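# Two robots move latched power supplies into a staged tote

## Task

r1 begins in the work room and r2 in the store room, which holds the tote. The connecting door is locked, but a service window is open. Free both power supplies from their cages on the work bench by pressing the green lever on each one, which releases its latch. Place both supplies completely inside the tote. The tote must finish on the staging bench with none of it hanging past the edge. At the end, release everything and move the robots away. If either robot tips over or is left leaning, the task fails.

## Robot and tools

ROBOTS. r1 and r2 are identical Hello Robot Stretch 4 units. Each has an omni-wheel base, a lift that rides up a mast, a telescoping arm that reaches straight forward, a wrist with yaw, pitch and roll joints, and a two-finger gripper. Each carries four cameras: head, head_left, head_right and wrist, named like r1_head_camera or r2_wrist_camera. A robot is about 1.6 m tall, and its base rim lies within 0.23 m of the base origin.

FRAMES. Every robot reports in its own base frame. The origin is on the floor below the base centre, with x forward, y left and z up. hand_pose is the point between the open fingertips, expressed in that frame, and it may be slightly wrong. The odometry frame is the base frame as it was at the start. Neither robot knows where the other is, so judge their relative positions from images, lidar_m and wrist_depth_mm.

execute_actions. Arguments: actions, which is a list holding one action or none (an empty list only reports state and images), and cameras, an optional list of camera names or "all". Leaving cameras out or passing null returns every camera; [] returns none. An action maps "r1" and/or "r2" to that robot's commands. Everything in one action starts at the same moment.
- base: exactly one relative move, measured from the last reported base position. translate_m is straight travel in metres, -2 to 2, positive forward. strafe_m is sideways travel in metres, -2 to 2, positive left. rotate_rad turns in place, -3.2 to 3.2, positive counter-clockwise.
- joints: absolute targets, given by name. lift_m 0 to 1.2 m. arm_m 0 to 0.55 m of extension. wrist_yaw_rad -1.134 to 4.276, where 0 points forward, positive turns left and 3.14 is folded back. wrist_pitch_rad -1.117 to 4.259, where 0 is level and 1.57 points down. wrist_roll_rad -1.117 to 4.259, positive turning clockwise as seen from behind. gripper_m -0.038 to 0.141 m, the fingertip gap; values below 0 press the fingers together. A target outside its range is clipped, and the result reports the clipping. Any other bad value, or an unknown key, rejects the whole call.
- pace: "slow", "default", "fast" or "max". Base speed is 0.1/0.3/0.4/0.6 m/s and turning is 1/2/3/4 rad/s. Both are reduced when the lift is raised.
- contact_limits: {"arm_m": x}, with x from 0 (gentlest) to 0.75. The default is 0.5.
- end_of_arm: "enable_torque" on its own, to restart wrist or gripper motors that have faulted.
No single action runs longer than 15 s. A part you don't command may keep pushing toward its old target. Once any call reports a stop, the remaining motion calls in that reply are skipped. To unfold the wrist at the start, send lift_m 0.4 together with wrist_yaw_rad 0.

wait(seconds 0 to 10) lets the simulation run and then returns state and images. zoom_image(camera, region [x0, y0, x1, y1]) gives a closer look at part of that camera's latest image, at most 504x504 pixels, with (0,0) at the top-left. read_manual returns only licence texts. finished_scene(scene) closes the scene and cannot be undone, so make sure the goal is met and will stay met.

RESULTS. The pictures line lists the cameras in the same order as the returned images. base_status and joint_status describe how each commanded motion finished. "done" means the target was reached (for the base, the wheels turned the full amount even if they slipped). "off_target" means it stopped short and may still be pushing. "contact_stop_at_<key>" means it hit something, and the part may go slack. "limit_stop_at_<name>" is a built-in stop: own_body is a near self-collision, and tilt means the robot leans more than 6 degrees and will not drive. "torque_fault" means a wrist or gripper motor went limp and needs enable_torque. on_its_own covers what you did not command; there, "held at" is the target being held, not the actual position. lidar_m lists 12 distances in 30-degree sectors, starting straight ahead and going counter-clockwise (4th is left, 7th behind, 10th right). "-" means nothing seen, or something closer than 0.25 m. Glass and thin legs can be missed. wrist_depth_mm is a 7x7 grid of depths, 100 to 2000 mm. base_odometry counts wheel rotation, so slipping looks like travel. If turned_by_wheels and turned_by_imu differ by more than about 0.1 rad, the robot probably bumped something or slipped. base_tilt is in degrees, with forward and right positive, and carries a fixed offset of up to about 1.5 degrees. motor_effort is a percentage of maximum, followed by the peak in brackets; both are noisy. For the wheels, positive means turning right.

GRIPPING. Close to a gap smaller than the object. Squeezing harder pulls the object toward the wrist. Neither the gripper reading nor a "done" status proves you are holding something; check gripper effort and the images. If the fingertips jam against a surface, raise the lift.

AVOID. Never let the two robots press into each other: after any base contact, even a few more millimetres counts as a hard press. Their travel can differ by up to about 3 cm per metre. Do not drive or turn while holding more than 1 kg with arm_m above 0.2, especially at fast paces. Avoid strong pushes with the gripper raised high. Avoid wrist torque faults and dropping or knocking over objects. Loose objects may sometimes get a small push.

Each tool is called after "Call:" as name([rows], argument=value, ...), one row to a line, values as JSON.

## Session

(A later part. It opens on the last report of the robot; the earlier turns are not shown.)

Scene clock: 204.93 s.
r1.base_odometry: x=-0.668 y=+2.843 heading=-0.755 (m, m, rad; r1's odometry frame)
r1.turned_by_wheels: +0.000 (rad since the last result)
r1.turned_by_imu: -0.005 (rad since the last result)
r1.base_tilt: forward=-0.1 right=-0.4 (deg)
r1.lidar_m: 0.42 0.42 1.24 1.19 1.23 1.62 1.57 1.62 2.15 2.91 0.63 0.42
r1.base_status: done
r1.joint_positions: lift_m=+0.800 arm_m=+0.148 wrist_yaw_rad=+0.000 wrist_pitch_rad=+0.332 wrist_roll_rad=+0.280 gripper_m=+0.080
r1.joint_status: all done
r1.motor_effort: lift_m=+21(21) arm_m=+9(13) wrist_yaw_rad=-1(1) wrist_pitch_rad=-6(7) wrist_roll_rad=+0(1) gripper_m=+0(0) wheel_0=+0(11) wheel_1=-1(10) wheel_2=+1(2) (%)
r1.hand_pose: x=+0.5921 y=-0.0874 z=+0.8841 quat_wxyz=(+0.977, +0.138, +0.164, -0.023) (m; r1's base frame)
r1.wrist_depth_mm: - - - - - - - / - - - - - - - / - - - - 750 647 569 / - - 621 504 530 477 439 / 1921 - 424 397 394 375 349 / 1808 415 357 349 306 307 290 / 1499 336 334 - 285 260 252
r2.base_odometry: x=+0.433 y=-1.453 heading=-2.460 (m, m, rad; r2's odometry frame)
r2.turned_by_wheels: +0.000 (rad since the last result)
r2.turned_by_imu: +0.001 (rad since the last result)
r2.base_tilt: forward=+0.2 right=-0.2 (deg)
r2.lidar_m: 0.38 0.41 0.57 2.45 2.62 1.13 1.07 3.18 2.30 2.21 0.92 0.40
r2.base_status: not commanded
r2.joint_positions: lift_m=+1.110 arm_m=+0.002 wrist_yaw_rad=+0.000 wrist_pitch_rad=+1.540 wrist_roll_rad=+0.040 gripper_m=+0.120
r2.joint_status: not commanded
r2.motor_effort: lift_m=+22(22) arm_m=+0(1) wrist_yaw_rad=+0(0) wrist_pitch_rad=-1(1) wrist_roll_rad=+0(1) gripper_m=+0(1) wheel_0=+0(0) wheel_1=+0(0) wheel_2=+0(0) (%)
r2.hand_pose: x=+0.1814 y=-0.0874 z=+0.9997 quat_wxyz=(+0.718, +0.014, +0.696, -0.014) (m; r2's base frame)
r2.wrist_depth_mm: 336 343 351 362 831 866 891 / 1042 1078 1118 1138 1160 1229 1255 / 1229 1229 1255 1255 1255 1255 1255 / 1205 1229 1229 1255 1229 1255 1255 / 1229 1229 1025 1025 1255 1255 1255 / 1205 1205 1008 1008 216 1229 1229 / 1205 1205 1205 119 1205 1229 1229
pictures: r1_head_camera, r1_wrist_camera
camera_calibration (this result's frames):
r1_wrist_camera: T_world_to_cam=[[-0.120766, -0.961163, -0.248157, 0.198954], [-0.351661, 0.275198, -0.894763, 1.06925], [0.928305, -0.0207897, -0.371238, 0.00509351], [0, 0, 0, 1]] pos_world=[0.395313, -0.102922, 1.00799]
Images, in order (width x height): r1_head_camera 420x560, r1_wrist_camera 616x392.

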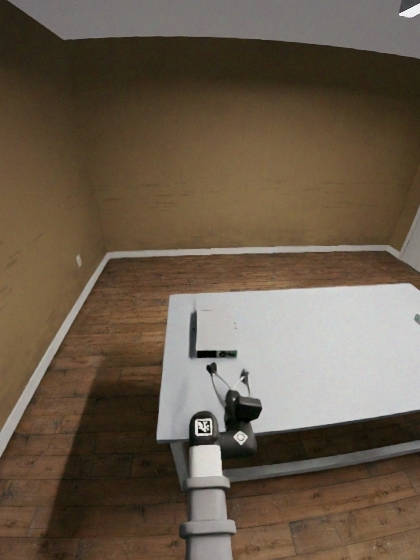

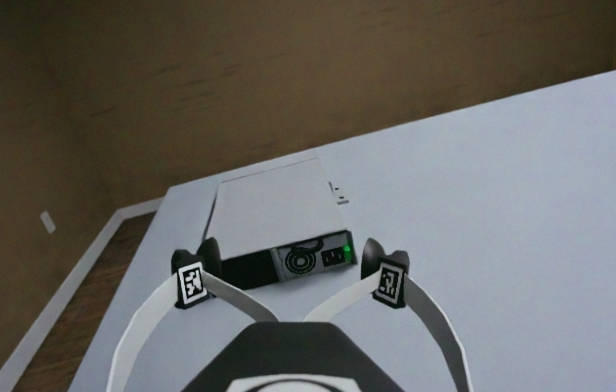

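Call:
execute_actions([
  {"r1":{"base":{"strafe_m":-0.02},"joints":{"arm_m":0.245,"lift_m":0.724,"wrist_yaw_rad":0.06,"wrist_roll_rad":0.25}}},
], cameras=["r1_wrist_camera"])

Scene clock: 206.37 s.
r1.base_odometry: x=-0.682 y=+2.828 heading=-0.755 (m, m, rad; r1's odometry frame)
r1.turned_by_wheels: +0.000 (rad since the last result)
r1.turned_by_imu: +0.000 (rad since the last result)
r1.base_tilt: forward=-0.1 right=-0.3 (deg)
r1.lidar_m: 0.39 0.45 1.28 1.21 1.27 1.63 1.54 1.62 2.14 2.90 0.62 0.41
r1.base_status: done
r1.joint_positions: lift_m=+0.724 arm_m=+0.243 wrist_yaw_rad=+0.060 wrist_pitch_rad=+0.332 wrist_roll_rad=+0.250 gripper_m=+0.080
r1.joint_status: all done
r1.motor_effort: lift_m=+17(18) arm_m=+9(11) wrist_yaw_rad=-2(2) wrist_pitch_rad=-7(7) wrist_roll_rad=-2(3) gripper_m=-1(2) wheel_0=-1(8) wheel_1=+1(9) wheel_2=+1(1) (%)
r1.hand_pose: x=+0.6918 y=-0.0709 z=+0.8084 quat_wxyz=(+0.979, +0.118, +0.168, +0.009) (m; r1's base frame)
r1.wrist_depth_mm: - - - - - - - / - - - - - - 640 / - - - 469 530 459 421 / 1863 603 338 298 373 334 310 / 1661 362 273 278 267 262 249 / 310 277 242 241 213 215 205 / 248 227 228 - 197 181 179
r2.base_odometry: x=+0.433 y=-1.453 heading=-2.460 (m, m, rad; r2's odometry frame)
r2.turned_by_wheels: +0.000 (rad since the last result)
r2.turned_by_imu: +0.000 (rad since the last result)
r2.base_tilt: forward=+0.1 right=-0.2 (deg)
r2.lidar_m: 0.38 0.42 0.57 2.39 2.61 1.14 1.06 3.18 2.33 2.22 0.88 0.40
r2.base_status: not commanded
r2.joint_positions: lift_m=+1.110 arm_m=+0.002 wrist_yaw_rad=+0.000 wrist_pitch_rad=+1.540 wrist_roll_rad=+0.040 gripper_m=+0.120
r2.joint_status: not commanded
r2.motor_effort: lift_m=+22(22) arm_m=+0(0) wrist_yaw_rad=+0(0) wrist_pitch_rad=-1(1) wrist_roll_rad=+0(1) gripper_m=-2(2) wheel_0=+0(0) wheel_1=+0(1) wheel_2=+0(0) (%)
r2.hand_pose: x=+0.1814 y=-0.0874 z=+0.9997 quat_wxyz=(+0.718, +0.014, +0.696, -0.014) (m; r2's base frame)
r2.wrist_depth_mm: 336 343 351 359 831 866 891 / 1042 1078 1118 1182 1182 1229 1281 / 1229 1229 1229 1229 1229 1255 1308 / 1229 1205 1229 1229 1255 1281 1255 / 1205 1205 1042 1008 1229 1255 1229 / 1182 1205 991 1008 215 1255 1229 / 1182 1205 1205 119 1229 1229 1229
pictures: r1_wrist_camera
camera_calibration (this result's frames):
r1_wrist_camera: T_world_to_cam=[[-0.053074, -0.97385, -0.220904, 0.138325], [-0.368357, 0.224708, -0.902119, 1.04598], [0.928168, 0.0334926, -0.370651, -0.111748], [0, 0, 0, 1]] pos_world=[0.496355, -0.0965891, 0.932733]
Images, in order (width x height): r1_wrist_camera 616x392.

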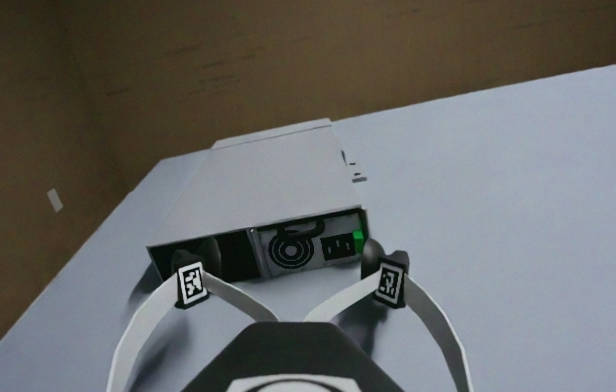

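Call:
execute_actions([
  {"r1":{"base":{"strafe_m":-0.016},"joints":{"arm_m":0.262,"gripper_m":0.07},"pace":"slow"}},
], cameras=["r1_wrist_camera"])

Call:
zoom_image(camera="r1_wrist_camera", region=[182, 210, 402, 340])

Scene clock: 207.60 s.
r1.base_odometry: x=-0.693 y=+2.816 heading=-0.755 (m, m, rad; r1's odometry frame)
r1.turned_by_wheels: +0.000 (rad since the last result)
r1.turned_by_imu: +0.000 (rad since the last result)
r1.base_tilt: forward=+0.0 right=-0.4 (deg)
r1.lidar_m: 0.38 0.42 1.30 1.23 1.28 1.65 1.54 1.62 2.18 2.89 0.64 0.42
r1.base_status: done
r1.joint_positions: lift_m=+0.724 arm_m=+0.260 wrist_yaw_rad=+0.060 wrist_pitch_rad=+0.332 wrist_roll_rad=+0.250 gripper_m=+0.070
r1.joint_status: all done
r1.motor_effort: lift_m=+17(17) arm_m=+9(9) wrist_yaw_rad=-2(3) wrist_pitch_rad=-6(8) wrist_roll_rad=-1(1) gripper_m=+0(4) wheel_0=+1(6) wheel_1=+0(3) wheel_2=+1(2) (%)
r1.hand_pose: x=+0.7088 y=-0.0709 z=+0.8084 quat_wxyz=(+0.979, +0.118, +0.168, +0.009) (m; r1's base frame)
r1.wrist_depth_mm: - - - - - - - / - - - - - - 634 / - - - 496 530 455 421 / 1863 574 338 309 368 334 310 / 1618 320 256 259 268 263 250 / 310 274 244 240 203 216 206 / 247 229 228 - 196 180 179
r2.base_odometry: x=+0.433 y=-1.453 heading=-2.460 (m, m, rad; r2's odometry frame)
r2.turned_by_wheels: +0.000 (rad since the last result)
r2.turned_by_imu: +0.000 (rad since the last result)
r2.base_tilt: forward=+0.1 right=-0.2 (deg)
r2.lidar_m: 0.37 0.42 0.57 2.44 2.60 1.13 1.06 3.20 2.31 2.23 0.92 0.41
r2.base_status: not commanded
r2.joint_positions: lift_m=+1.110 arm_m=+0.002 wrist_yaw_rad=+0.000 wrist_pitch_rad=+1.540 wrist_roll_rad=+0.040 gripper_m=+0.120
r2.joint_status: not commanded
r2.motor_effort: lift_m=+22(22) arm_m=-1(0) wrist_yaw_rad=+0(0) wrist_pitch_rad=-1(0) wrist_roll_rad=-2(0) gripper_m=-1(1) wheel_0=+0(0) wheel_1=+0(0) wheel_2=+0(0) (%)
r2.hand_pose: x=+0.1814 y=-0.0874 z=+0.9997 quat_wxyz=(+0.718, +0.014, +0.696, -0.014) (m; r2's base frame)
r2.wrist_depth_mm: 336 342 351 362 831 866 904 / 1025 1078 1118 1160 1182 1229 1255 / 1229 1255 1229 1229 1255 1255 1229 / 1255 1255 1229 1229 1229 1255 1255 / 1205 1205 1042 1008 1255 1255 1255 / 1205 1205 991 1008 215 1205 1255 / 1205 1205 1205 120 1205 1229 1205
pictures: r1_wrist_camera
camera_calibration (this result's frames):
r1_wrist_camera: T_world_to_cam=[[-0.0530912, -0.973849, -0.220905, 0.139234], [-0.368353, 0.224715, -0.902119, 1.05223], [0.928169, 0.0334762, -0.370651, -0.127507], [0, 0, 0, 1]] pos_world=[0.513332, -0.0965906, 0.932733]
Images, in order (width x height): r1_wrist_camera 616x392.

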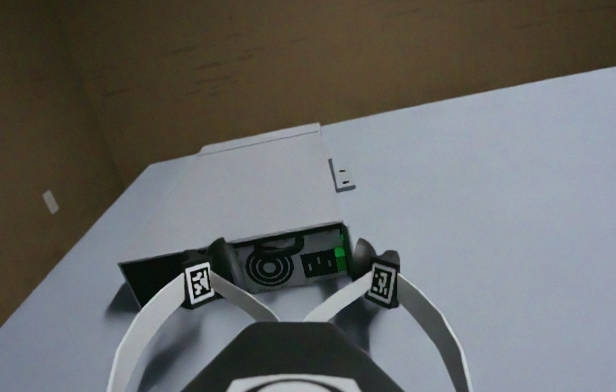

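Region (182, 210, 402, 340) of r1_wrist_camera's 616x392 image, scaled by 2.291; it fills the top 298 rows of this view, and the rest is white.

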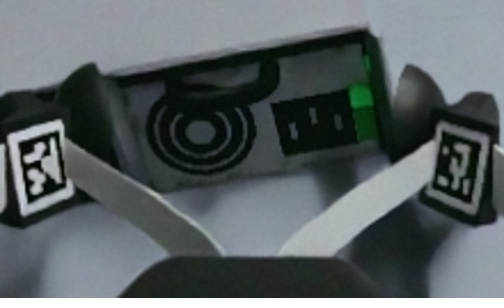

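Call:
execute_actions([
  {"r1":{"joints":{"arm_m":0.268,"gripper_m":0.033},"pace":"slow"}},
], cameras=["r1_wrist_camera"])

Call:
zoom_image(camera="r1_wrist_camera", region=[182, 210, 402, 340])

Scene clock: 209.83 s.
r1.base_odometry: x=-0.693 y=+2.816 heading=-0.755 (m, m, rad; r1's odometry frame)
r1.turned_by_wheels: +0.000 (rad since the last result)
r1.turned_by_imu: +0.000 (rad since the last result)
r1.base_tilt: forward=+0.0 right=-0.4 (deg)
r1.lidar_m: 0.38 0.41 1.28 1.21 1.27 1.61 1.53 1.62 2.14 2.91 0.61 0.43
r1.base_status: not commanded
r1.joint_positions: lift_m=+0.724 arm_m=+0.266 wrist_yaw_rad=+0.058 wrist_pitch_rad=+0.333 wrist_roll_rad=+0.250 gripper_m=+0.033
r1.joint_status: all done
r1.motor_effort: lift_m=+17(17) arm_m=+9(9) wrist_yaw_rad=+4(9) wrist_pitch_rad=-8(9) wrist_roll_rad=-3(1) gripper_m=-8(7) wheel_0=+0(1) wheel_1=+0(0) wheel_2=+0(1) (%)
r1.hand_pose: x=+0.7146 y=-0.0714 z=+0.8083 quat_wxyz=(+0.979, +0.118, +0.168, +0.008) (m; r1's base frame)
r1.wrist_depth_mm: - - - - - - - / - - - - - - 627 / - - - 492 530 462 421 / 1921 559 334 314 370 336 309 / 1661 312 251 251 283 262 248 / 310 278 194 237 195 215 204 / 247 225 228 - 196 181 178
r2.base_odometry: x=+0.433 y=-1.453 heading=-2.460 (m, m, rad; r2's odometry frame)
r2.turned_by_wheels: +0.000 (rad since the last result)
r2.turned_by_imu: +0.001 (rad since the last result)
r2.base_tilt: forward=+0.2 right=-0.2 (deg)
r2.lidar_m: 0.38 0.41 0.57 2.45 2.61 1.11 1.07 3.21 2.32 2.22 0.91 0.40
r2.base_status: not commanded
r2.joint_positions: lift_m=+1.110 arm_m=+0.002 wrist_yaw_rad=+0.000 wrist_pitch_rad=+1.540 wrist_roll_rad=+0.040 gripper_m=+0.120
r2.joint_status: not commanded
r2.motor_effort: lift_m=+21(22) arm_m=+0(1) wrist_yaw_rad=+0(0) wrist_pitch_rad=-1(1) wrist_roll_rad=-1(1) gripper_m=+1(0) wheel_0=+0(0) wheel_1=+0(0) wheel_2=+0(0) (%)
r2.hand_pose: x=+0.1814 y=-0.0874 z=+0.9997 quat_wxyz=(+0.718, +0.014, +0.696, -0.014) (m; r2's base frame)
r2.wrist_depth_mm: 338 345 351 364 831 866 904 / 1025 1060 1118 1138 1205 1229 1281 / 1229 1205 1255 1255 1255 1255 1255 / 1205 1229 1229 1255 1255 1255 1255 / 1229 1229 1025 1025 1229 1229 1229 / 1229 1205 1008 991 215 1229 1255 / 1205 1205 1205 119 1205 1205 1229
pictures: r1_wrist_camera
camera_calibration (this result's frames):
r1_wrist_camera: T_world_to_cam=[[-0.0550131, -0.973771, -0.220781, 0.140281], [-0.368523, 0.225306, -0.901902, 1.05432], [0.927989, 0.0317466, -0.371252, -0.132478], [0, 0, 0, 1]] pos_world=[0.519198, -0.0967377, 0.932684]
Images, in order (width x height): r1_wrist_camera 616x392.

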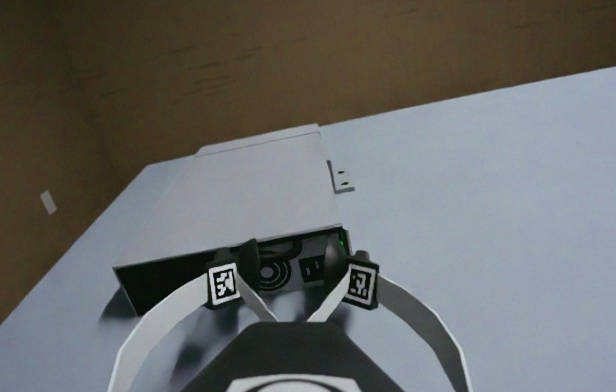

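Region (182, 210, 402, 340) of r1_wrist_camera's 616x392 image, scaled by 2.291; it fills the top 298 rows of this view, and the rest is white.

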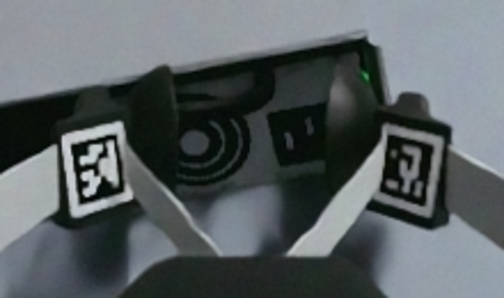

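Seat first at light grip.

Call:
execute_actions([
  {"r1":{"joints":{"arm_m":0.277},"pace":"slow"}},
], cameras=["r1_wrist_camera"])

Call:
zoom_image(camera="r1_wrist_camera", region=[182, 210, 402, 340])

Scene clock: 210.80 s.
r1.base_odometry: x=-0.693 y=+2.816 heading=-0.755 (m, m, rad; r1's odometry frame)
r1.turned_by_wheels: +0.000 (rad since the last result)
r1.turned_by_imu: +0.000 (rad since the last result)
r1.base_tilt: forward=-0.1 right=-0.3 (deg)
r1.lidar_m: 0.40 0.44 1.26 1.22 1.29 1.66 1.55 1.58 2.16 2.91 0.63 0.43
r1.base_status: not commanded
r1.joint_positions: lift_m=+0.724 arm_m=+0.275 wrist_yaw_rad=+0.057 wrist_pitch_rad=+0.335 wrist_roll_rad=+0.250 gripper_m=+0.033
r1.joint_status: all done
r1.motor_effort: lift_m=+17(17) arm_m=+13(11) wrist_yaw_rad=+6(6) wrist_pitch_rad=-14(16) wrist_roll_rad=+1(2) gripper_m=-6(6) wheel_0=+0(1) wheel_1=+1(1) wheel_2=-2(2) (%)
r1.hand_pose: x=+0.7225 y=-0.0717 z=+0.8076 quat_wxyz=(+0.979, +0.118, +0.169, +0.007) (m; r1's base frame)
r1.wrist_depth_mm: - - - - - - - / - - - - - - 621 / - - - 488 521 459 415 / 1863 544 332 303 366 332 307 / 1618 293 249 243 279 259 247 / 307 265 198 236 195 214 205 / 243 224 226 - 194 180 178
r2.base_odometry: x=+0.433 y=-1.453 heading=-2.460 (m, m, rad; r2's odometry frame)
r2.turned_by_wheels: +0.000 (rad since the last result)
r2.turned_by_imu: +0.000 (rad since the last result)
r2.base_tilt: forward=+0.2 right=-0.2 (deg)
r2.lidar_m: 0.40 0.42 0.57 2.44 2.64 1.15 1.07 3.22 2.30 2.22 0.91 0.43
r2.base_status: not commanded
r2.joint_positions: lift_m=+1.110 arm_m=+0.002 wrist_yaw_rad=+0.000 wrist_pitch_rad=+1.540 wrist_roll_rad=+0.040 gripper_m=+0.120
r2.joint_status: not commanded
r2.motor_effort: lift_m=+22(22) arm_m=-1(1) wrist_yaw_rad=+0(0) wrist_pitch_rad=-1(1) wrist_roll_rad=-2(1) gripper_m=-1(2) wheel_0=+0(0) wheel_1=+0(0) wheel_2=+0(0) (%)
r2.hand_pose: x=+0.1814 y=-0.0874 z=+0.9997 quat_wxyz=(+0.718, +0.014, +0.696, -0.014) (m; r2's base frame)
r2.wrist_depth_mm: 338 343 351 362 831 854 904 / 1042 1078 1098 1160 1160 1205 1281 / 1255 1229 1255 1255 1281 1281 1255 / 1229 1229 1255 1255 1229 1255 1255 / 1229 1205 1042 1008 1229 1229 1255 / 1205 1205 991 1008 214 1229 1255 / 1205 1205 1205 119 1229 1205 1205
pictures: r1_wrist_camera
camera_calibration (this result's frames):
r1_wrist_camera: T_world_to_cam=[[-0.0563313, -0.973841, -0.220136, 0.140727], [-0.370535, 0.225131, -0.901121, 1.05749], [0.927109, 0.0308068, -0.373525, -0.137621], [0, 0, 0, 1]] pos_world=[0.527355, -0.0967883, 0.932502]
Images, in order (width x height): r1_wrist_camera 616x392.

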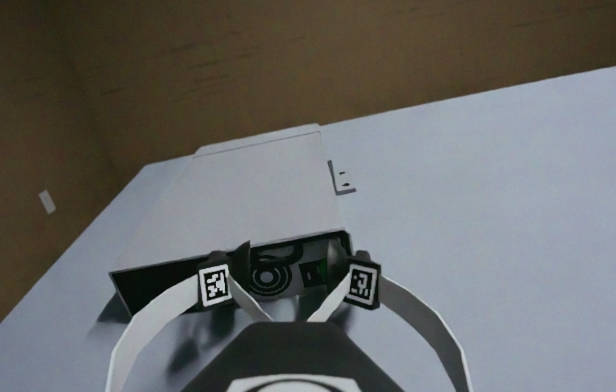

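Region (182, 210, 402, 340) of r1_wrist_camera's 616x392 image, scaled by 2.291; it fills the top 298 rows of this view, and the rest is white.

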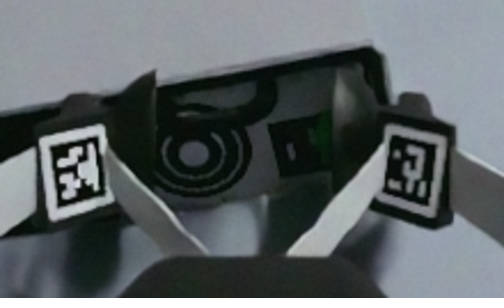

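Call:
execute_actions([
  {"r1":{"joints":{"arm_m":0.284,"gripper_m":0.010,"lift_m":0.722},"pace":"slow"}},
], cameras=[])

Call:
execute_actions([
  {"r1":{"joints":{"arm_m":0.291,"gripper_m":-0.014,"lift_m":0.720},"pace":"slow"}},
], cameras=[])

Call:
execute_actions([
  {"r1":{"joints":{"arm_m":0.297,"gripper_m":-0.038,"lift_m":0.718},"pace":"slow"}},
], cameras=["r1_wrist_camera"])

Call:
zoom_image(camera="r1_wrist_camera", region=[182, 210, 402, 340])

Scene clock: 212.30 s.
r1.base_odometry: x=-0.693 y=+2.816 heading=-0.755 (m, m, rad; r1's odometry frame)
r1.turned_by_wheels: +0.000 (rad since the last result)
r1.turned_by_imu: +0.000 (rad since the last result)
r1.base_tilt: forward=-0.1 right=-0.4 (deg)
r1.lidar_m: 0.39 0.43 1.31 1.23 1.30 1.64 1.56 1.61 2.18 2.91 0.67 0.46
r1.base_status: not commanded
r1.joint_positions: lift_m=+0.722 arm_m=+0.281 wrist_yaw_rad=+0.056 wrist_pitch_rad=+0.337 wrist_roll_rad=+0.250 gripper_m=+0.010
r1.joint_status: all done
r1.motor_effort: lift_m=+15(17) arm_m=+16(17) wrist_yaw_rad=+9(15) wrist_pitch_rad=-23(23) wrist_roll_rad=+0(1) gripper_m=-15(18) wheel_0=+3(3) wheel_1=+4(4) wheel_2=-6(6) (%)
r1.hand_pose: x=+0.7288 y=-0.0720 z=+0.8051 quat_wxyz=(+0.978, +0.118, +0.170, +0.007) (m; r1's base frame)
r1.wrist_depth_mm: - - - - - - - / - - - - - - 609 / - - - 477 504 445 404 / 1921 535 322 296 359 324 301 / 1576 279 241 236 274 256 243 / 301 250 207 236 187 208 200 / 241 223 223 - 193 176 175
r2.base_odometry: x=+0.433 y=-1.453 heading=-2.460 (m, m, rad; r2's odometry frame)
r2.turned_by_wheels: +0.000 (rad since the last result)
r2.turned_by_imu: +0.000 (rad since the last result)
r2.base_tilt: forward=+0.1 right=-0.2 (deg)
r2.lidar_m: 0.40 0.40 0.58 2.40 2.62 1.11 1.05 3.19 2.31 2.23 0.92 0.43
r2.base_status: not commanded
r2.joint_positions: lift_m=+1.110 arm_m=+0.002 wrist_yaw_rad=+0.000 wrist_pitch_rad=+1.540 wrist_roll_rad=+0.040 gripper_m=+0.120
r2.joint_status: not commanded
r2.motor_effort: lift_m=+22(22) arm_m=+0(0) wrist_yaw_rad=+0(0) wrist_pitch_rad=-1(1) wrist_roll_rad=+2(1) gripper_m=-1(1) wheel_0=+0(0) wheel_1=+0(0) wheel_2=+0(0) (%)
r2.hand_pose: x=+0.1814 y=-0.0874 z=+0.9997 quat_wxyz=(+0.718, +0.014, +0.696, -0.014) (m; r2's base frame)
r2.wrist_depth_mm: 336 342 353 359 831 866 904 / 1042 1060 1118 1160 1160 1229 1281 / 1229 1229 1255 1229 1255 1255 1281 / 1229 1229 1229 1255 1229 1229 1255 / 1229 1205 1042 1008 1229 1229 1255 / 1205 1205 991 1008 215 1229 1255 / 1205 1229 1205 119 1229 1205 1229
pictures: none
No camera images: the call's "cameras" was empty. Leave "cameras" out to get every camera's image.

Scene clock: 213.47 s.
r1.base_odometry: x=-0.693 y=+2.817 heading=-0.755 (m, m, rad; r1's odometry frame)
r1.turned_by_wheels: +0.000 (rad since the last result)
r1.turned_by_imu: +0.000 (rad since the last result)
r1.base_tilt: forward=-0.1 right=-0.3 (deg)
r1.lidar_m: 0.41 0.43 1.29 1.22 1.30 1.63 1.54 1.62 2.12 2.88 0.64 0.45
r1.base_status: not commanded
r1.joint_positions: lift_m=+0.720 arm_m=+0.288 wrist_yaw_rad=+0.054 wrist_pitch_rad=+0.339 wrist_roll_rad=+0.250 gripper_m=-0.013
r1.joint_status: all done
r1.on_its_own: wrist_yaw_rad is at rest, and its effort (+14) is outside its rest range (-13 to +13); wrist_pitch_rad is at rest, and its effort (-26) is outside its rest range (-23 to +23)
r1.motor_effort: lift_m=+15(15) arm_m=+17(20) wrist_yaw_rad=+14(16) wrist_pitch_rad=-26(26) wrist_roll_rad=+1(0) gripper_m=-21(19) wheel_0=+4(3) wheel_1=+4(4) wheel_2=-8(8) (%)
r1.hand_pose: x=+0.7353 y=-0.0725 z=+0.8028 quat_wxyz=(+0.978, +0.118, +0.170, +0.006) (m; r1's base frame)
r1.wrist_depth_mm: - - - - - - - / - - - - - - 597 / - - - 466 500 439 394 / 1863 504 315 290 351 319 298 / 1661 272 231 229 271 252 240 / 297 174 205 234 186 201 197 / 236 222 219 - 190 174 173
r2.base_odometry: x=+0.433 y=-1.453 heading=-2.460 (m, m, rad; r2's odometry frame)
r2.turned_by_wheels: +0.000 (rad since the last result)
r2.turned_by_imu: +0.000 (rad since the last result)
r2.base_tilt: forward=+0.1 right=-0.2 (deg)
r2.lidar_m: 0.38 0.41 0.58 2.44 2.62 1.12 1.06 3.20 2.30 2.22 0.88 0.44
r2.base_status: not commanded
r2.joint_positions: lift_m=+1.110 arm_m=+0.002 wrist_yaw_rad=+0.000 wrist_pitch_rad=+1.540 wrist_roll_rad=+0.040 gripper_m=+0.120
r2.joint_status: not commanded
r2.motor_effort: lift_m=+22(22) arm_m=-1(0) wrist_yaw_rad=+0(0) wrist_pitch_rad=-2(1) wrist_roll_rad=-2(0) gripper_m=-1(0) wheel_0=+0(0) wheel_1=+0(1) wheel_2=+0(0) (%)
r2.hand_pose: x=+0.1814 y=-0.0874 z=+0.9997 quat_wxyz=(+0.718, +0.014, +0.696, -0.014) (m; r2's base frame)
r2.wrist_depth_mm: 336 343 349 362 842 878 904 / 1042 1060 1098 1138 1160 1255 1255 / 1255 1229 1255 1255 1255 1229 1255 / 1229 1229 1229 1229 1255 1255 1255 / 1205 1229 1042 1008 1229 1229 1255 / 1205 1182 1008 1008 216 1229 1255 / 1229 1205 1205 119 1205 1205 1229
pictures: none
No camera images: the call's "cameras" was empty. Leave "cameras" out to get every camera's image.

Scene clock: 214.57 s.
r1.base_odometry: x=-0.693 y=+2.817 heading=-0.755 (m, m, rad; r1's odometry frame)
r1.turned_by_wheels: +0.000 (rad since the last result)
r1.turned_by_imu: +0.001 (rad since the last result)
r1.base_tilt: forward=-0.1 right=-0.3 (deg)
r1.lidar_m: 0.42 0.43 1.29 1.23 1.27 1.64 1.53 1.62 2.13 2.92 0.62 0.43
r1.base_status: not commanded
r1.joint_positions: lift_m=+0.718 arm_m=+0.294 wrist_yaw_rad=+0.053 wrist_pitch_rad=+0.339 wrist_roll_rad=+0.250 gripper_m=-0.037
r1.joint_status: all done
r1.on_its_own: wrist_yaw_rad is at rest, and its effort (+20) is outside its rest range (-13 to +13); wrist_pitch_rad is at rest, and its effort (-26) is outside its rest range (-23 to +23)
r1.motor_effort: lift_m=+15(16) arm_m=+17(21) wrist_yaw_rad=+20(21) wrist_pitch_rad=-26(27) wrist_roll_rad=+0(1) gripper_m=-23(21) wheel_0=+4(4) wheel_1=+5(5) wheel_2=-9(9) (%)
r1.hand_pose: x=+0.7412 y=-0.0729 z=+0.8007 quat_wxyz=(+0.978, +0.118, +0.171, +0.005) (m; r1's base frame)
r1.wrist_depth_mm: - - - - - - - / - - - - - - 597 / - - - 462 492 433 392 / 1921 492 307 285 345 314 293 / 1576 257 228 224 270 249 237 / 291 168 198 230 182 196 194 / 226 221 216 - 187 173 170
r2.base_odometry: x=+0.433 y=-1.453 heading=-2.460 (m, m, rad; r2's odometry frame)
r2.turned_by_wheels: +0.000 (rad since the last result)
r2.turned_by_imu: +0.000 (rad since the last result)
r2.base_tilt: forward=+0.1 right=-0.2 (deg)
r2.lidar_m: 0.38 0.41 0.59 2.43 2.63 1.15 1.06 3.20 2.29 2.22 0.88 0.42
r2.base_status: not commanded
r2.joint_positions: lift_m=+1.110 arm_m=+0.002 wrist_yaw_rad=+0.000 wrist_pitch_rad=+1.540 wrist_roll_rad=+0.040 gripper_m=+0.120
r2.joint_status: not commanded
r2.motor_effort: lift_m=+22(22) arm_m=+0(0) wrist_yaw_rad=+0(0) wrist_pitch_rad=-1(0) wrist_roll_rad=-2(0) gripper_m=-1(0) wheel_0=+0(0) wheel_1=+0(1) wheel_2=+0(0) (%)
r2.hand_pose: x=+0.1814 y=-0.0874 z=+0.9997 quat_wxyz=(+0.718, +0.014, +0.696, -0.014) (m; r2's base frame)
r2.wrist_depth_mm: 336 342 351 362 842 866 878 / 1042 1060 1118 1160 1182 1229 1281 / 1229 1229 1229 1255 1255 1255 1281 / 1229 1229 1229 1229 1255 1255 1229 / 1229 1229 1042 1025 1229 1255 1255 / 1229 1205 991 1008 216 1229 1255 / 1205 1182 1205 120 1205 1205 1205
pictures: r1_wrist_camera
camera_calibration (this result's frames):
r1_wrist_camera: T_world_to_cam=[[-0.0611804, -0.97372, -0.219377, 0.142095], [-0.372996, 0.226169, -0.899845, 1.05936], [0.925814, 0.0267738, -0.377031, -0.154007], [0, 0, 0, 1]] pos_world=[0.546412, -0.0971097, 0.926366]
Images, in order (width x height): r1_wrist_camera 616x392.

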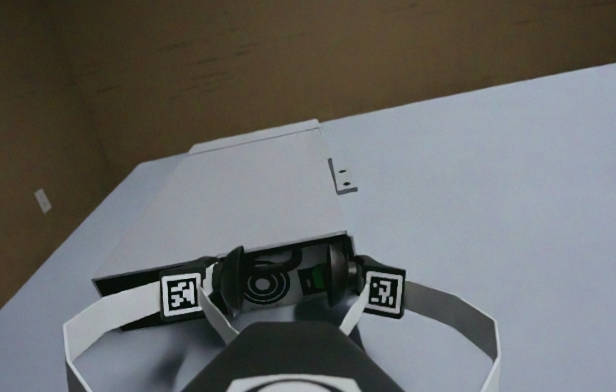

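Region (182, 210, 402, 340) of r1_wrist_camera's 616x392 image, scaled by 2.291; it fills the top 298 rows of this view, and the rest is white.

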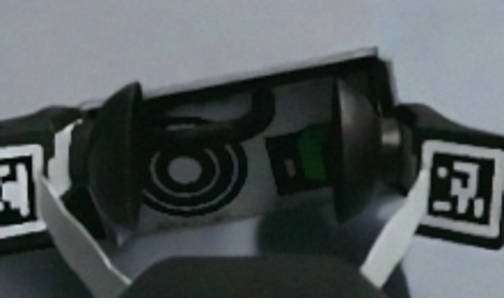

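Call:
execute_actions([
  {"r1":{"joints":{"arm_m":0.283},"pace":"slow"}},
], cameras=["r1_wrist_camera"])

Call:
zoom_image(camera="r1_wrist_camera", region=[182, 210, 402, 340])

Scene clock: 215.67 s.
r1.base_odometry: x=-0.693 y=+2.816 heading=-0.754 (m, m, rad; r1's odometry frame)
r1.turned_by_wheels: +0.001 (rad since the last result)
r1.turned_by_imu: +0.001 (rad since the last result)
r1.base_tilt: forward=+0.0 right=-0.3 (deg)
r1.lidar_m: 0.42 0.41 1.29 1.22 1.27 1.66 1.56 1.61 2.17 2.91 0.61 0.42
r1.base_status: not commanded
r1.joint_positions: lift_m=+0.718 arm_m=+0.285 wrist_yaw_rad=+0.064 wrist_pitch_rad=+0.332 wrist_roll_rad=+0.249 gripper_m=-0.037
r1.joint_status: all done
r1.motor_effort: lift_m=+17(17) arm_m=-11(16) wrist_yaw_rad=-11(18) wrist_pitch_rad=-7(26) wrist_roll_rad=+0(1) gripper_m=-32(31) wheel_0=+3(4) wheel_1=+3(5) wheel_2=+2(9) (%)
r1.hand_pose: x=+0.7335 y=-0.0699 z=+0.8025 quat_wxyz=(+0.979, +0.117, +0.168, +0.011) (m; r1's base frame)
r1.wrist_depth_mm: - - - - - - - / - - - - - - 615 / - - - 455 508 445 404 / 1808 549 320 289 359 324 301 / 1618 279 237 231 267 254 242 / 298 164 202 234 183 197 198 / 235 224 220 - 191 176 173
r2.base_odometry: x=+0.433 y=-1.453 heading=-2.460 (m, m, rad; r2's odometry frame)
r2.turned_by_wheels: +0.000 (rad since the last result)
r2.turned_by_imu: +0.000 (rad since the last result)
r2.base_tilt: forward=+0.1 right=-0.2 (deg)
r2.lidar_m: 0.41 0.40 0.59 2.43 2.62 1.14 1.07 3.20 2.30 2.23 0.90 0.40
r2.base_status: not commanded
r2.joint_positions: lift_m=+1.110 arm_m=+0.002 wrist_yaw_rad=+0.000 wrist_pitch_rad=+1.540 wrist_roll_rad=+0.040 gripper_m=+0.120
r2.joint_status: not commanded
r2.motor_effort: lift_m=+22(22) arm_m=+0(1) wrist_yaw_rad=+0(0) wrist_pitch_rad=-1(0) wrist_roll_rad=-1(2) gripper_m=-1(1) wheel_0=+0(0) wheel_1=-1(0) wheel_2=+0(0) (%)
r2.hand_pose: x=+0.1814 y=-0.0874 z=+0.9997 quat_wxyz=(+0.718, +0.014, +0.696, -0.014) (m; r2's base frame)
r2.wrist_depth_mm: 336 343 351 362 831 878 904 / 1042 1060 1118 1160 1182 1229 1281 / 1229 1229 1255 1255 1255 1281 1255 / 1229 1229 1229 1229 1255 1255 1255 / 1229 1205 1025 1008 1229 1229 1229 / 1205 1205 1008 1008 216 1229 1229 / 1205 1205 1205 119 1229 1205 1205
pictures: r1_wrist_camera
camera_calibration (this result's frames):
r1_wrist_camera: T_world_to_cam=[[-0.0494052, -0.97425, -0.219992, 0.136686], [-0.368862, 0.222487, -0.902464, 1.05628], [0.92817, 0.03656, -0.370355, -0.152697], [0, 0, 0, 1]] pos_world=[0.538101, -0.0962591, 0.926768]
Images, in order (width x height): r1_wrist_camera 616x392.

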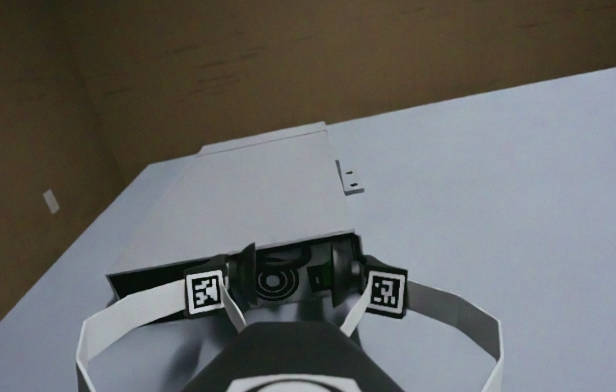

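Region (182, 210, 402, 340) of r1_wrist_camera's 616x392 image, scaled by 2.291; it fills the top 298 rows of this view, and the rest is white.

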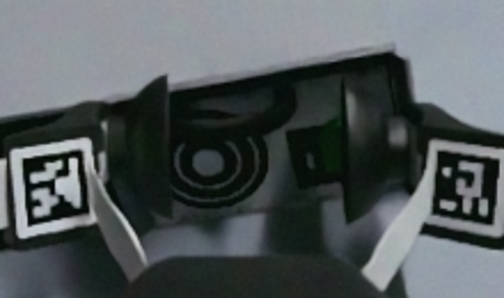

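Call:
execute_actions([
  {"r1":{"joints":{"arm_m":0.280,"lift_m":0.7155},"pace":"slow"}},
], cameras=["r1_wrist_camera"])

Call:
zoom_image(camera="r1_wrist_camera", region=[182, 210, 402, 340])

Scene clock: 217.83 s.
r1.base_odometry: x=-0.693 y=+2.816 heading=-0.754 (m, m, rad; r1's odometry frame)
r1.turned_by_wheels: +0.000 (rad since the last result)
r1.turned_by_imu: +0.000 (rad since the last result)
r1.base_tilt: forward=+0.0 right=-0.4 (deg)
r1.lidar_m: 0.41 0.43 1.29 1.23 1.29 1.66 1.56 1.63 2.16 2.90 0.65 0.42
r1.base_status: not commanded
r1.joint_positions: lift_m=+0.716 arm_m=+0.282 wrist_yaw_rad=+0.066 wrist_pitch_rad=+0.329 wrist_roll_rad=+0.250 gripper_m=-0.037
r1.joint_status: all done
r1.on_its_own: wrist_yaw_rad is at rest, and its effort (-19) is outside its rest range (-13 to +13)
r1.motor_effort: lift_m=+16(17) arm_m=-10(14) wrist_yaw_rad=-19(20) wrist_pitch_rad=+3(6) wrist_roll_rad=+0(2) gripper_m=-30(30) wheel_0=+3(3) wheel_1=+3(3) wheel_2=+4(4) (%)
r1.hand_pose: x=+0.7309 y=-0.0692 z=+0.8009 quat_wxyz=(+0.979, +0.118, +0.166, +0.012) (m; r1's base frame)
r1.wrist_depth_mm: - - - - - - - / - - - - - - 615 / 1863 - - 462 508 449 402 / 1863 564 322 283 357 325 298 / 1661 290 238 231 268 253 240 / 297 163 195 232 182 202 196 / 241 219 218 - 190 173 172
r2.base_odometry: x=+0.433 y=-1.453 heading=-2.460 (m, m, rad; r2's odometry frame)
r2.turned_by_wheels: +0.000 (rad since the last result)
r2.turned_by_imu: +0.001 (rad since the last result)
r2.base_tilt: forward=+0.2 right=-0.2 (deg)
r2.lidar_m: 0.38 0.40 0.58 2.41 2.62 1.12 1.06 3.18 2.30 2.22 0.92 0.43
r2.base_status: not commanded
r2.joint_positions: lift_m=+1.110 arm_m=+0.002 wrist_yaw_rad=+0.000 wrist_pitch_rad=+1.540 wrist_roll_rad=+0.040 gripper_m=+0.120
r2.joint_status: not commanded
r2.motor_effort: lift_m=+22(22) arm_m=+0(1) wrist_yaw_rad=+0(0) wrist_pitch_rad=-1(1) wrist_roll_rad=+3(1) gripper_m=+0(1) wheel_0=+0(0) wheel_1=+0(0) wheel_2=+0(0) (%)
r2.hand_pose: x=+0.1814 y=-0.0874 z=+0.9997 quat_wxyz=(+0.718, +0.014, +0.696, -0.014) (m; r2's base frame)
r2.wrist_depth_mm: 336 343 351 362 842 866 904 / 1042 1078 1118 1160 1160 1229 1255 / 1229 1255 1255 1255 1255 1255 1281 / 1255 1205 1229 1229 1255 1255 1255 / 1255 1205 1025 1008 1255 1255 1255 / 1229 1205 1008 1008 216 1229 1205 / 1229 1205 1205 119 1229 1205 1229
pictures: r1_wrist_camera
camera_calibration (this result's frames):
r1_wrist_camera: T_world_to_cam=[[-0.0466711, -0.97411, -0.221206, 0.135865], [-0.366739, 0.222692, -0.903278, 1.05279], [0.929152, 0.0389678, -0.367637, -0.153613], [0, 0, 0, 1]] pos_world=[0.535169, -0.0961134, 0.924538]
Images, in order (width x height): r1_wrist_camera 616x392.

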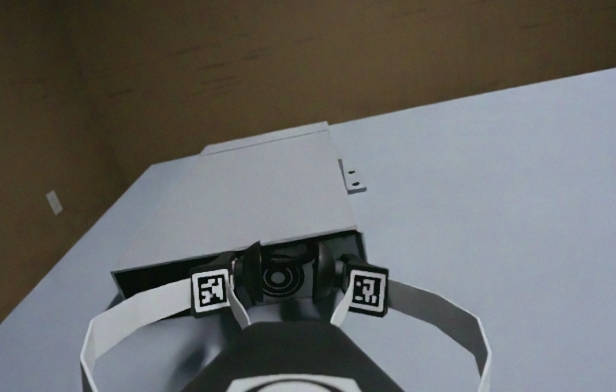

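Region (182, 210, 402, 340) of r1_wrist_camera's 616x392 image, scaled by 2.291; it fills the top 298 rows of this view, and the rest is white.

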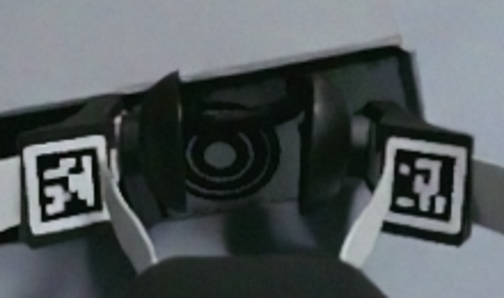

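Call:
execute_actions([
  {"r1":{"joints":{"arm_m":0.240,"gripper_m":0.075,"lift_m":0.724}}},
], cameras=[])

Call:
execute_actions([
  {"r1":{"base":{"strafe_m":-0.025},"joints":{"arm_m":0.252,"wrist_yaw_rad":0.14}}},
], cameras=["r1_wrist_camera"])

Scene clock: 220.00 s.
r1.base_odometry: x=-0.693 y=+2.816 heading=-0.755 (m, m, rad; r1's odometry frame)
r1.turned_by_wheels: -0.001 (rad since the last result)
r1.turned_by_imu: -0.001 (rad since the last result)
r1.base_tilt: forward=-0.1 right=-0.3 (deg)
r1.lidar_m: 0.39 0.45 1.31 1.23 1.27 1.64 1.54 1.62 2.14 2.90 0.63 0.42
r1.base_status: not commanded
r1.joint_positions: lift_m=+0.724 arm_m=+0.242 wrist_yaw_rad=+0.060 wrist_pitch_rad=+0.332 wrist_roll_rad=+0.250 gripper_m=+0.075
r1.joint_status: all done
r1.motor_effort: lift_m=+23(24) arm_m=-9(12) wrist_yaw_rad=-1(25) wrist_pitch_rad=-8(16) wrist_roll_rad=-2(2) gripper_m=-1(33) wheel_0=+0(3) wheel_1=+0(2) wheel_2=+1(6) (%)
r1.hand_pose: x=+0.6899 y=-0.0709 z=+0.8078 quat_wxyz=(+0.979, +0.118, +0.168, +0.009) (m; r1's base frame)
r1.wrist_depth_mm: - - - - - - - / - - - - - - 634 / - - - 492 521 455 418 / 1863 569 336 307 368 334 309 / 1708 340 277 279 274 263 250 / 309 276 243 240 204 214 205 / 246 227 227 - 196 179 178
r2.base_odometry: x=+0.433 y=-1.453 heading=-2.460 (m, m, rad; r2's odometry frame)
r2.turned_by_wheels: +0.000 (rad since the last result)
r2.turned_by_imu: +0.001 (rad since the last result)
r2.base_tilt: forward=+0.2 right=-0.2 (deg)
r2.lidar_m: 0.40 0.40 0.57 2.41 2.61 1.11 1.06 3.22 2.32 2.23 0.92 0.41
r2.base_status: not commanded
r2.joint_positions: lift_m=+1.110 arm_m=+0.002 wrist_yaw_rad=+0.000 wrist_pitch_rad=+1.540 wrist_roll_rad=+0.040 gripper_m=+0.120
r2.joint_status: not commanded
r2.motor_effort: lift_m=+22(22) arm_m=+0(0) wrist_yaw_rad=+0(0) wrist_pitch_rad=+0(1) wrist_roll_rad=+0(1) gripper_m=-1(0) wheel_0=+0(0) wheel_1=+0(0) wheel_2=+0(0) (%)
r2.hand_pose: x=+0.1814 y=-0.0874 z=+0.9997 quat_wxyz=(+0.718, +0.014, +0.696, -0.014) (m; r2's base frame)
r2.wrist_depth_mm: 336 343 351 359 831 854 904 / 1042 1078 1098 1160 1160 1229 1281 / 1255 1255 1255 1255 1255 1281 1281 / 1229 1255 1229 1255 1229 1229 1255 / 1205 1229 1042 1008 1229 1229 1229 / 1205 1229 1008 1008 216 1205 1229 / 1205 1205 1205 119 1229 1229 1205
pictures: none
No camera images: the call's "cameras" was empty. Leave "cameras" out to get every camera's image.

Scene clock: 220.93 s.
r1.base_odometry: x=-0.710 y=+2.798 heading=-0.755 (m, m, rad; r1's odometry frame)
r1.turned_by_wheels: +0.000 (rad since the last result)
r1.turned_by_imu: +0.000 (rad since the last result)
r1.base_tilt: forward=-0.1 right=-0.4 (deg)
r1.lidar_m: 0.41 0.43 1.33 1.24 1.30 1.65 1.54 1.62 2.16 2.90 0.62 0.43
r1.base_status: done
r1.joint_positions: lift_m=+0.724 arm_m=+0.250 wrist_yaw_rad=+0.140 wrist_pitch_rad=+0.332 wrist_roll_rad=+0.250 gripper_m=+0.075
r1.joint_status: all done
r1.motor_effort: lift_m=+23(23) arm_m=+9(8) wrist_yaw_rad=+0(3) wrist_pitch_rad=-7(8) wrist_roll_rad=-2(1) gripper_m=-2(3) wheel_0=-2(6) wheel_1=-1(10) wheel_2=+1(1) (%)
r1.hand_pose: x=+0.7036 y=-0.0486 z=+0.8078 quat_wxyz=(+0.978, +0.111, +0.172, +0.048) (m; r1's base frame)
r1.wrist_depth_mm: 1921 - - - - - - / 1808 - - - - - 640 / 1756 - - 469 530 455 418 / 1661 - 336 307 373 334 309 / 1537 340 264 265 273 263 248 / 310 274 244 240 205 214 204 / 247 225 228 - 197 178 178
r2.base_odometry: x=+0.433 y=-1.453 heading=-2.460 (m, m, rad; r2's odometry frame)
r2.turned_by_wheels: +0.000 (rad since the last result)
r2.turned_by_imu: +0.000 (rad since the last result)
r2.base_tilt: forward=+0.1 right=-0.2 (deg)
r2.lidar_m: 0.38 0.42 0.55 2.43 2.63 1.12 1.07 3.21 2.29 2.22 0.92 0.42
r2.base_status: not commanded
r2.joint_positions: lift_m=+1.110 arm_m=+0.002 wrist_yaw_rad=+0.000 wrist_pitch_rad=+1.540 wrist_roll_rad=+0.040 gripper_m=+0.120
r2.joint_status: not commanded
r2.motor_effort: lift_m=+22(22) arm_m=+0(0) wrist_yaw_rad=+0(0) wrist_pitch_rad=-1(1) wrist_roll_rad=-2(1) gripper_m=-1(1) wheel_0=+0(0) wheel_1=+0(0) wheel_2=+0(0) (%)
r2.hand_pose: x=+0.1814 y=-0.0874 z=+0.9997 quat_wxyz=(+0.718, +0.014, +0.696, -0.014) (m; r2's base frame)
r2.wrist_depth_mm: 336 343 351 359 842 854 904 / 1042 1060 1118 1160 1160 1229 1255 / 1229 1255 1229 1281 1229 1255 1229 / 1205 1229 1205 1255 1255 1229 1255 / 1229 1229 1042 1025 1255 1255 1255 / 1205 1229 991 1025 216 1229 1229 / 1182 1205 1205 119 1229 1205 1229
pictures: r1_wrist_camera
camera_calibration (this result's frames):
r1_wrist_camera: T_world_to_cam=[[0.0245791, -0.975009, -0.220803, 0.105775], [-0.385365, 0.194559, -0.90202, 1.05518], [0.922437, 0.107261, -0.370952, -0.115755], [0, 0, 0, 1]] pos_world=[0.510807, -0.0897477, 0.932211]
Images, in order (width x height): r1_wrist_camera 616x392.

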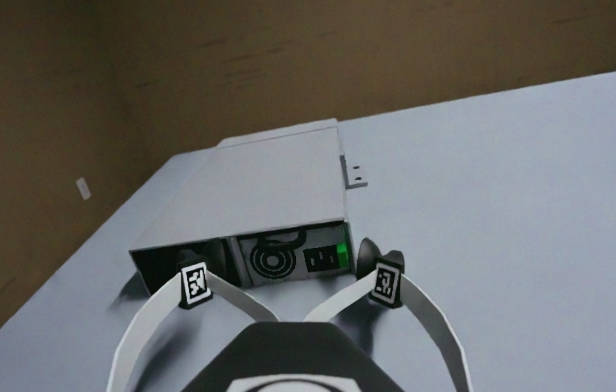

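Call:
execute_actions([
  {"r1":{"joints":{"arm_m":0.264,"gripper_m":0.035},"pace":"slow"}},
], cameras=["r1_wrist_camera"])

Call:
execute_actions([
  {"r1":{"joints":{"arm_m":0.273},"pace":"slow"}},
], cameras=["r1_wrist_camera"])

Call:
zoom_image(camera="r1_wrist_camera", region=[182, 210, 402, 340])

Scene clock: 222.87 s.
r1.base_odometry: x=-0.710 y=+2.798 heading=-0.756 (m, m, rad; r1's odometry frame)
r1.turned_by_wheels: +0.000 (rad since the last result)
r1.turned_by_imu: +0.000 (rad since the last result)
r1.base_tilt: forward=+0.0 right=-0.3 (deg)
r1.lidar_m: 0.40 0.42 1.31 1.24 1.30 1.64 1.56 1.60 2.17 2.86 0.65 0.44
r1.base_status: not commanded
r1.joint_positions: lift_m=+0.724 arm_m=+0.262 wrist_yaw_rad=+0.137 wrist_pitch_rad=+0.334 wrist_roll_rad=+0.250 gripper_m=+0.035
r1.joint_status: all done
r1.motor_effort: lift_m=+23(23) arm_m=+9(9) wrist_yaw_rad=+5(16) wrist_pitch_rad=-11(11) wrist_roll_rad=-1(2) gripper_m=-7(6) wheel_0=-3(3) wheel_1=-2(2) wheel_2=-1(2) (%)
r1.hand_pose: x=+0.7153 y=-0.0493 z=+0.8075 quat_wxyz=(+0.978, +0.111, +0.173, +0.046) (m; r1's base frame)
r1.wrist_depth_mm: - - - - - - - / 1863 - - - - - 627 / 1863 - - 462 525 455 418 / 1756 564 334 306 366 330 306 / 1576 315 255 249 278 259 245 / 306 278 194 237 195 213 202 / 244 225 226 - 195 179 178
r2.base_odometry: x=+0.433 y=-1.453 heading=-2.460 (m, m, rad; r2's odometry frame)
r2.turned_by_wheels: +0.000 (rad since the last result)
r2.turned_by_imu: +0.000 (rad since the last result)
r2.base_tilt: forward=+0.2 right=-0.2 (deg)
r2.lidar_m: 0.39 0.43 0.58 2.44 2.62 1.12 1.07 3.19 2.30 2.22 0.88 0.43
r2.base_status: not commanded
r2.joint_positions: lift_m=+1.110 arm_m=+0.002 wrist_yaw_rad=+0.000 wrist_pitch_rad=+1.540 wrist_roll_rad=+0.040 gripper_m=+0.120
r2.joint_status: not commanded
r2.motor_effort: lift_m=+22(22) arm_m=+0(0) wrist_yaw_rad=+0(0) wrist_pitch_rad=-1(1) wrist_roll_rad=+0(2) gripper_m=-1(1) wheel_0=+0(0) wheel_1=+0(0) wheel_2=+0(0) (%)
r2.hand_pose: x=+0.1814 y=-0.0874 z=+0.9997 quat_wxyz=(+0.718, +0.014, +0.696, -0.014) (m; r2's base frame)
r2.wrist_depth_mm: 336 343 351 362 831 866 891 / 1042 1078 1118 1182 1160 1229 1255 / 1229 1255 1229 1255 1255 1255 1255 / 1229 1229 1229 1229 1255 1229 1255 / 1229 1229 1025 1008 1229 1255 1255 / 1205 1205 991 1008 216 1229 1229 / 1205 1205 1205 119 1205 1205 1229
pictures: r1_wrist_camera
camera_calibration (this result's frames):
r1_wrist_camera: T_world_to_cam=[[0.0218999, -0.975104, -0.220663, 0.106515], [-0.385992, 0.195355, -0.90158, 1.05967], [0.922242, 0.104919, -0.372104, -0.125681], [0, 0, 0, 1]] pos_world=[0.5226, -0.0899632, 0.932116]
Images, in order (width x height): r1_wrist_camera 616x392.

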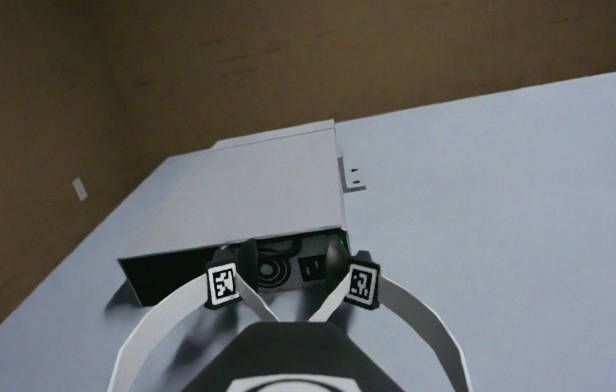

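Scene clock: 223.77 s.
r1.base_odometry: x=-0.710 y=+2.798 heading=-0.755 (m, m, rad; r1's odometry frame)
r1.turned_by_wheels: +0.000 (rad since the last result)
r1.turned_by_imu: +0.000 (rad since the last result)
r1.base_tilt: forward=-0.1 right=-0.3 (deg)
r1.lidar_m: 0.41 0.45 1.29 1.24 1.29 1.62 1.55 1.62 2.14 2.84 0.63 0.41
r1.base_status: not commanded
r1.joint_positions: lift_m=+0.724 arm_m=+0.271 wrist_yaw_rad=+0.136 wrist_pitch_rad=+0.336 wrist_roll_rad=+0.250 gripper_m=+0.035
r1.joint_status: all done
r1.motor_effort: lift_m=+23(23) arm_m=+13(14) wrist_yaw_rad=+10(9) wrist_pitch_rad=-17(16) wrist_roll_rad=-1(0) gripper_m=-5(7) wheel_0=-2(3) wheel_1=+0(2) wheel_2=-3(3) (%)
r1.hand_pose: x=+0.7232 y=-0.0497 z=+0.8070 quat_wxyz=(+0.977, +0.112, +0.174, +0.046) (m; r1's base frame)
r1.wrist_depth_mm: - - - - - - - / 1863 - - - - - 615 / 1756 - - 455 521 455 413 / 1661 564 332 303 366 330 304 / 1537 307 251 243 277 258 246 / 307 274 197 238 189 213 202 / 244 223 224 - 194 178 178
r2.base_odometry: x=+0.433 y=-1.453 heading=-2.460 (m, m, rad; r2's odometry frame)
r2.turned_by_wheels: +0.000 (rad since the last result)
r2.turned_by_imu: +0.000 (rad since the last result)
r2.base_tilt: forward=+0.1 right=-0.2 (deg)
r2.lidar_m: 0.39 0.39 0.57 2.42 2.62 1.13 1.04 3.19 2.29 2.23 0.89 0.43
r2.base_status: not commanded
r2.joint_positions: lift_m=+1.110 arm_m=+0.002 wrist_yaw_rad=+0.000 wrist_pitch_rad=+1.540 wrist_roll_rad=+0.040 gripper_m=+0.120
r2.joint_status: not commanded
r2.motor_effort: lift_m=+22(22) arm_m=+0(0) wrist_yaw_rad=+0(0) wrist_pitch_rad=-1(1) wrist_roll_rad=+2(1) gripper_m=-2(1) wheel_0=+0(0) wheel_1=+0(0) wheel_2=+1(0) (%)
r2.hand_pose: x=+0.1814 y=-0.0874 z=+0.9997 quat_wxyz=(+0.718, +0.014, +0.696, -0.014) (m; r2's base frame)
r2.wrist_depth_mm: 336 342 351 359 842 878 891 / 1042 1078 1118 1138 1160 1205 1281 / 1229 1229 1255 1229 1281 1281 1281 / 1229 1229 1229 1255 1255 1255 1281 / 1182 1229 1025 1042 1229 1255 1229 / 1205 1205 1008 1008 216 1229 1229 / 1205 1205 1205 119 1205 1229 1229
pictures: r1_wrist_camera
camera_calibration (this result's frames):
r1_wrist_camera: T_world_to_cam=[[0.0200588, -0.975196, -0.220433, 0.106951], [-0.387534, 0.195657, -0.900853, 1.06289], [0.921637, 0.103495, -0.373997, -0.131228], [0, 0, 0, 1]] pos_world=[0.530706, -0.0900825, 0.932004]
Images, in order (width x height): r1_wrist_camera 616x392.

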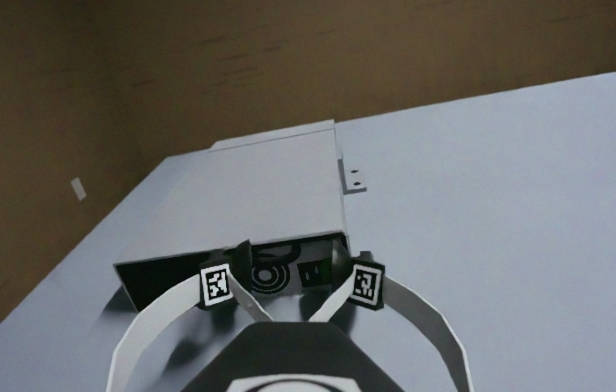

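Region (182, 210, 402, 340) of r1_wrist_camera's 616x392 image, scaled by 2.291; it fills the top 298 rows of this view, and the rest is white.

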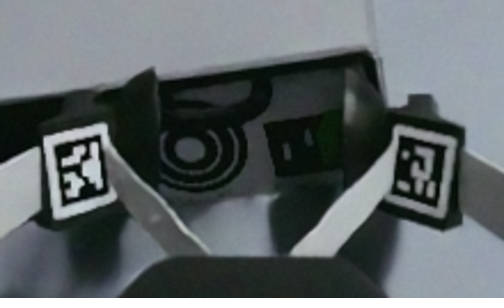

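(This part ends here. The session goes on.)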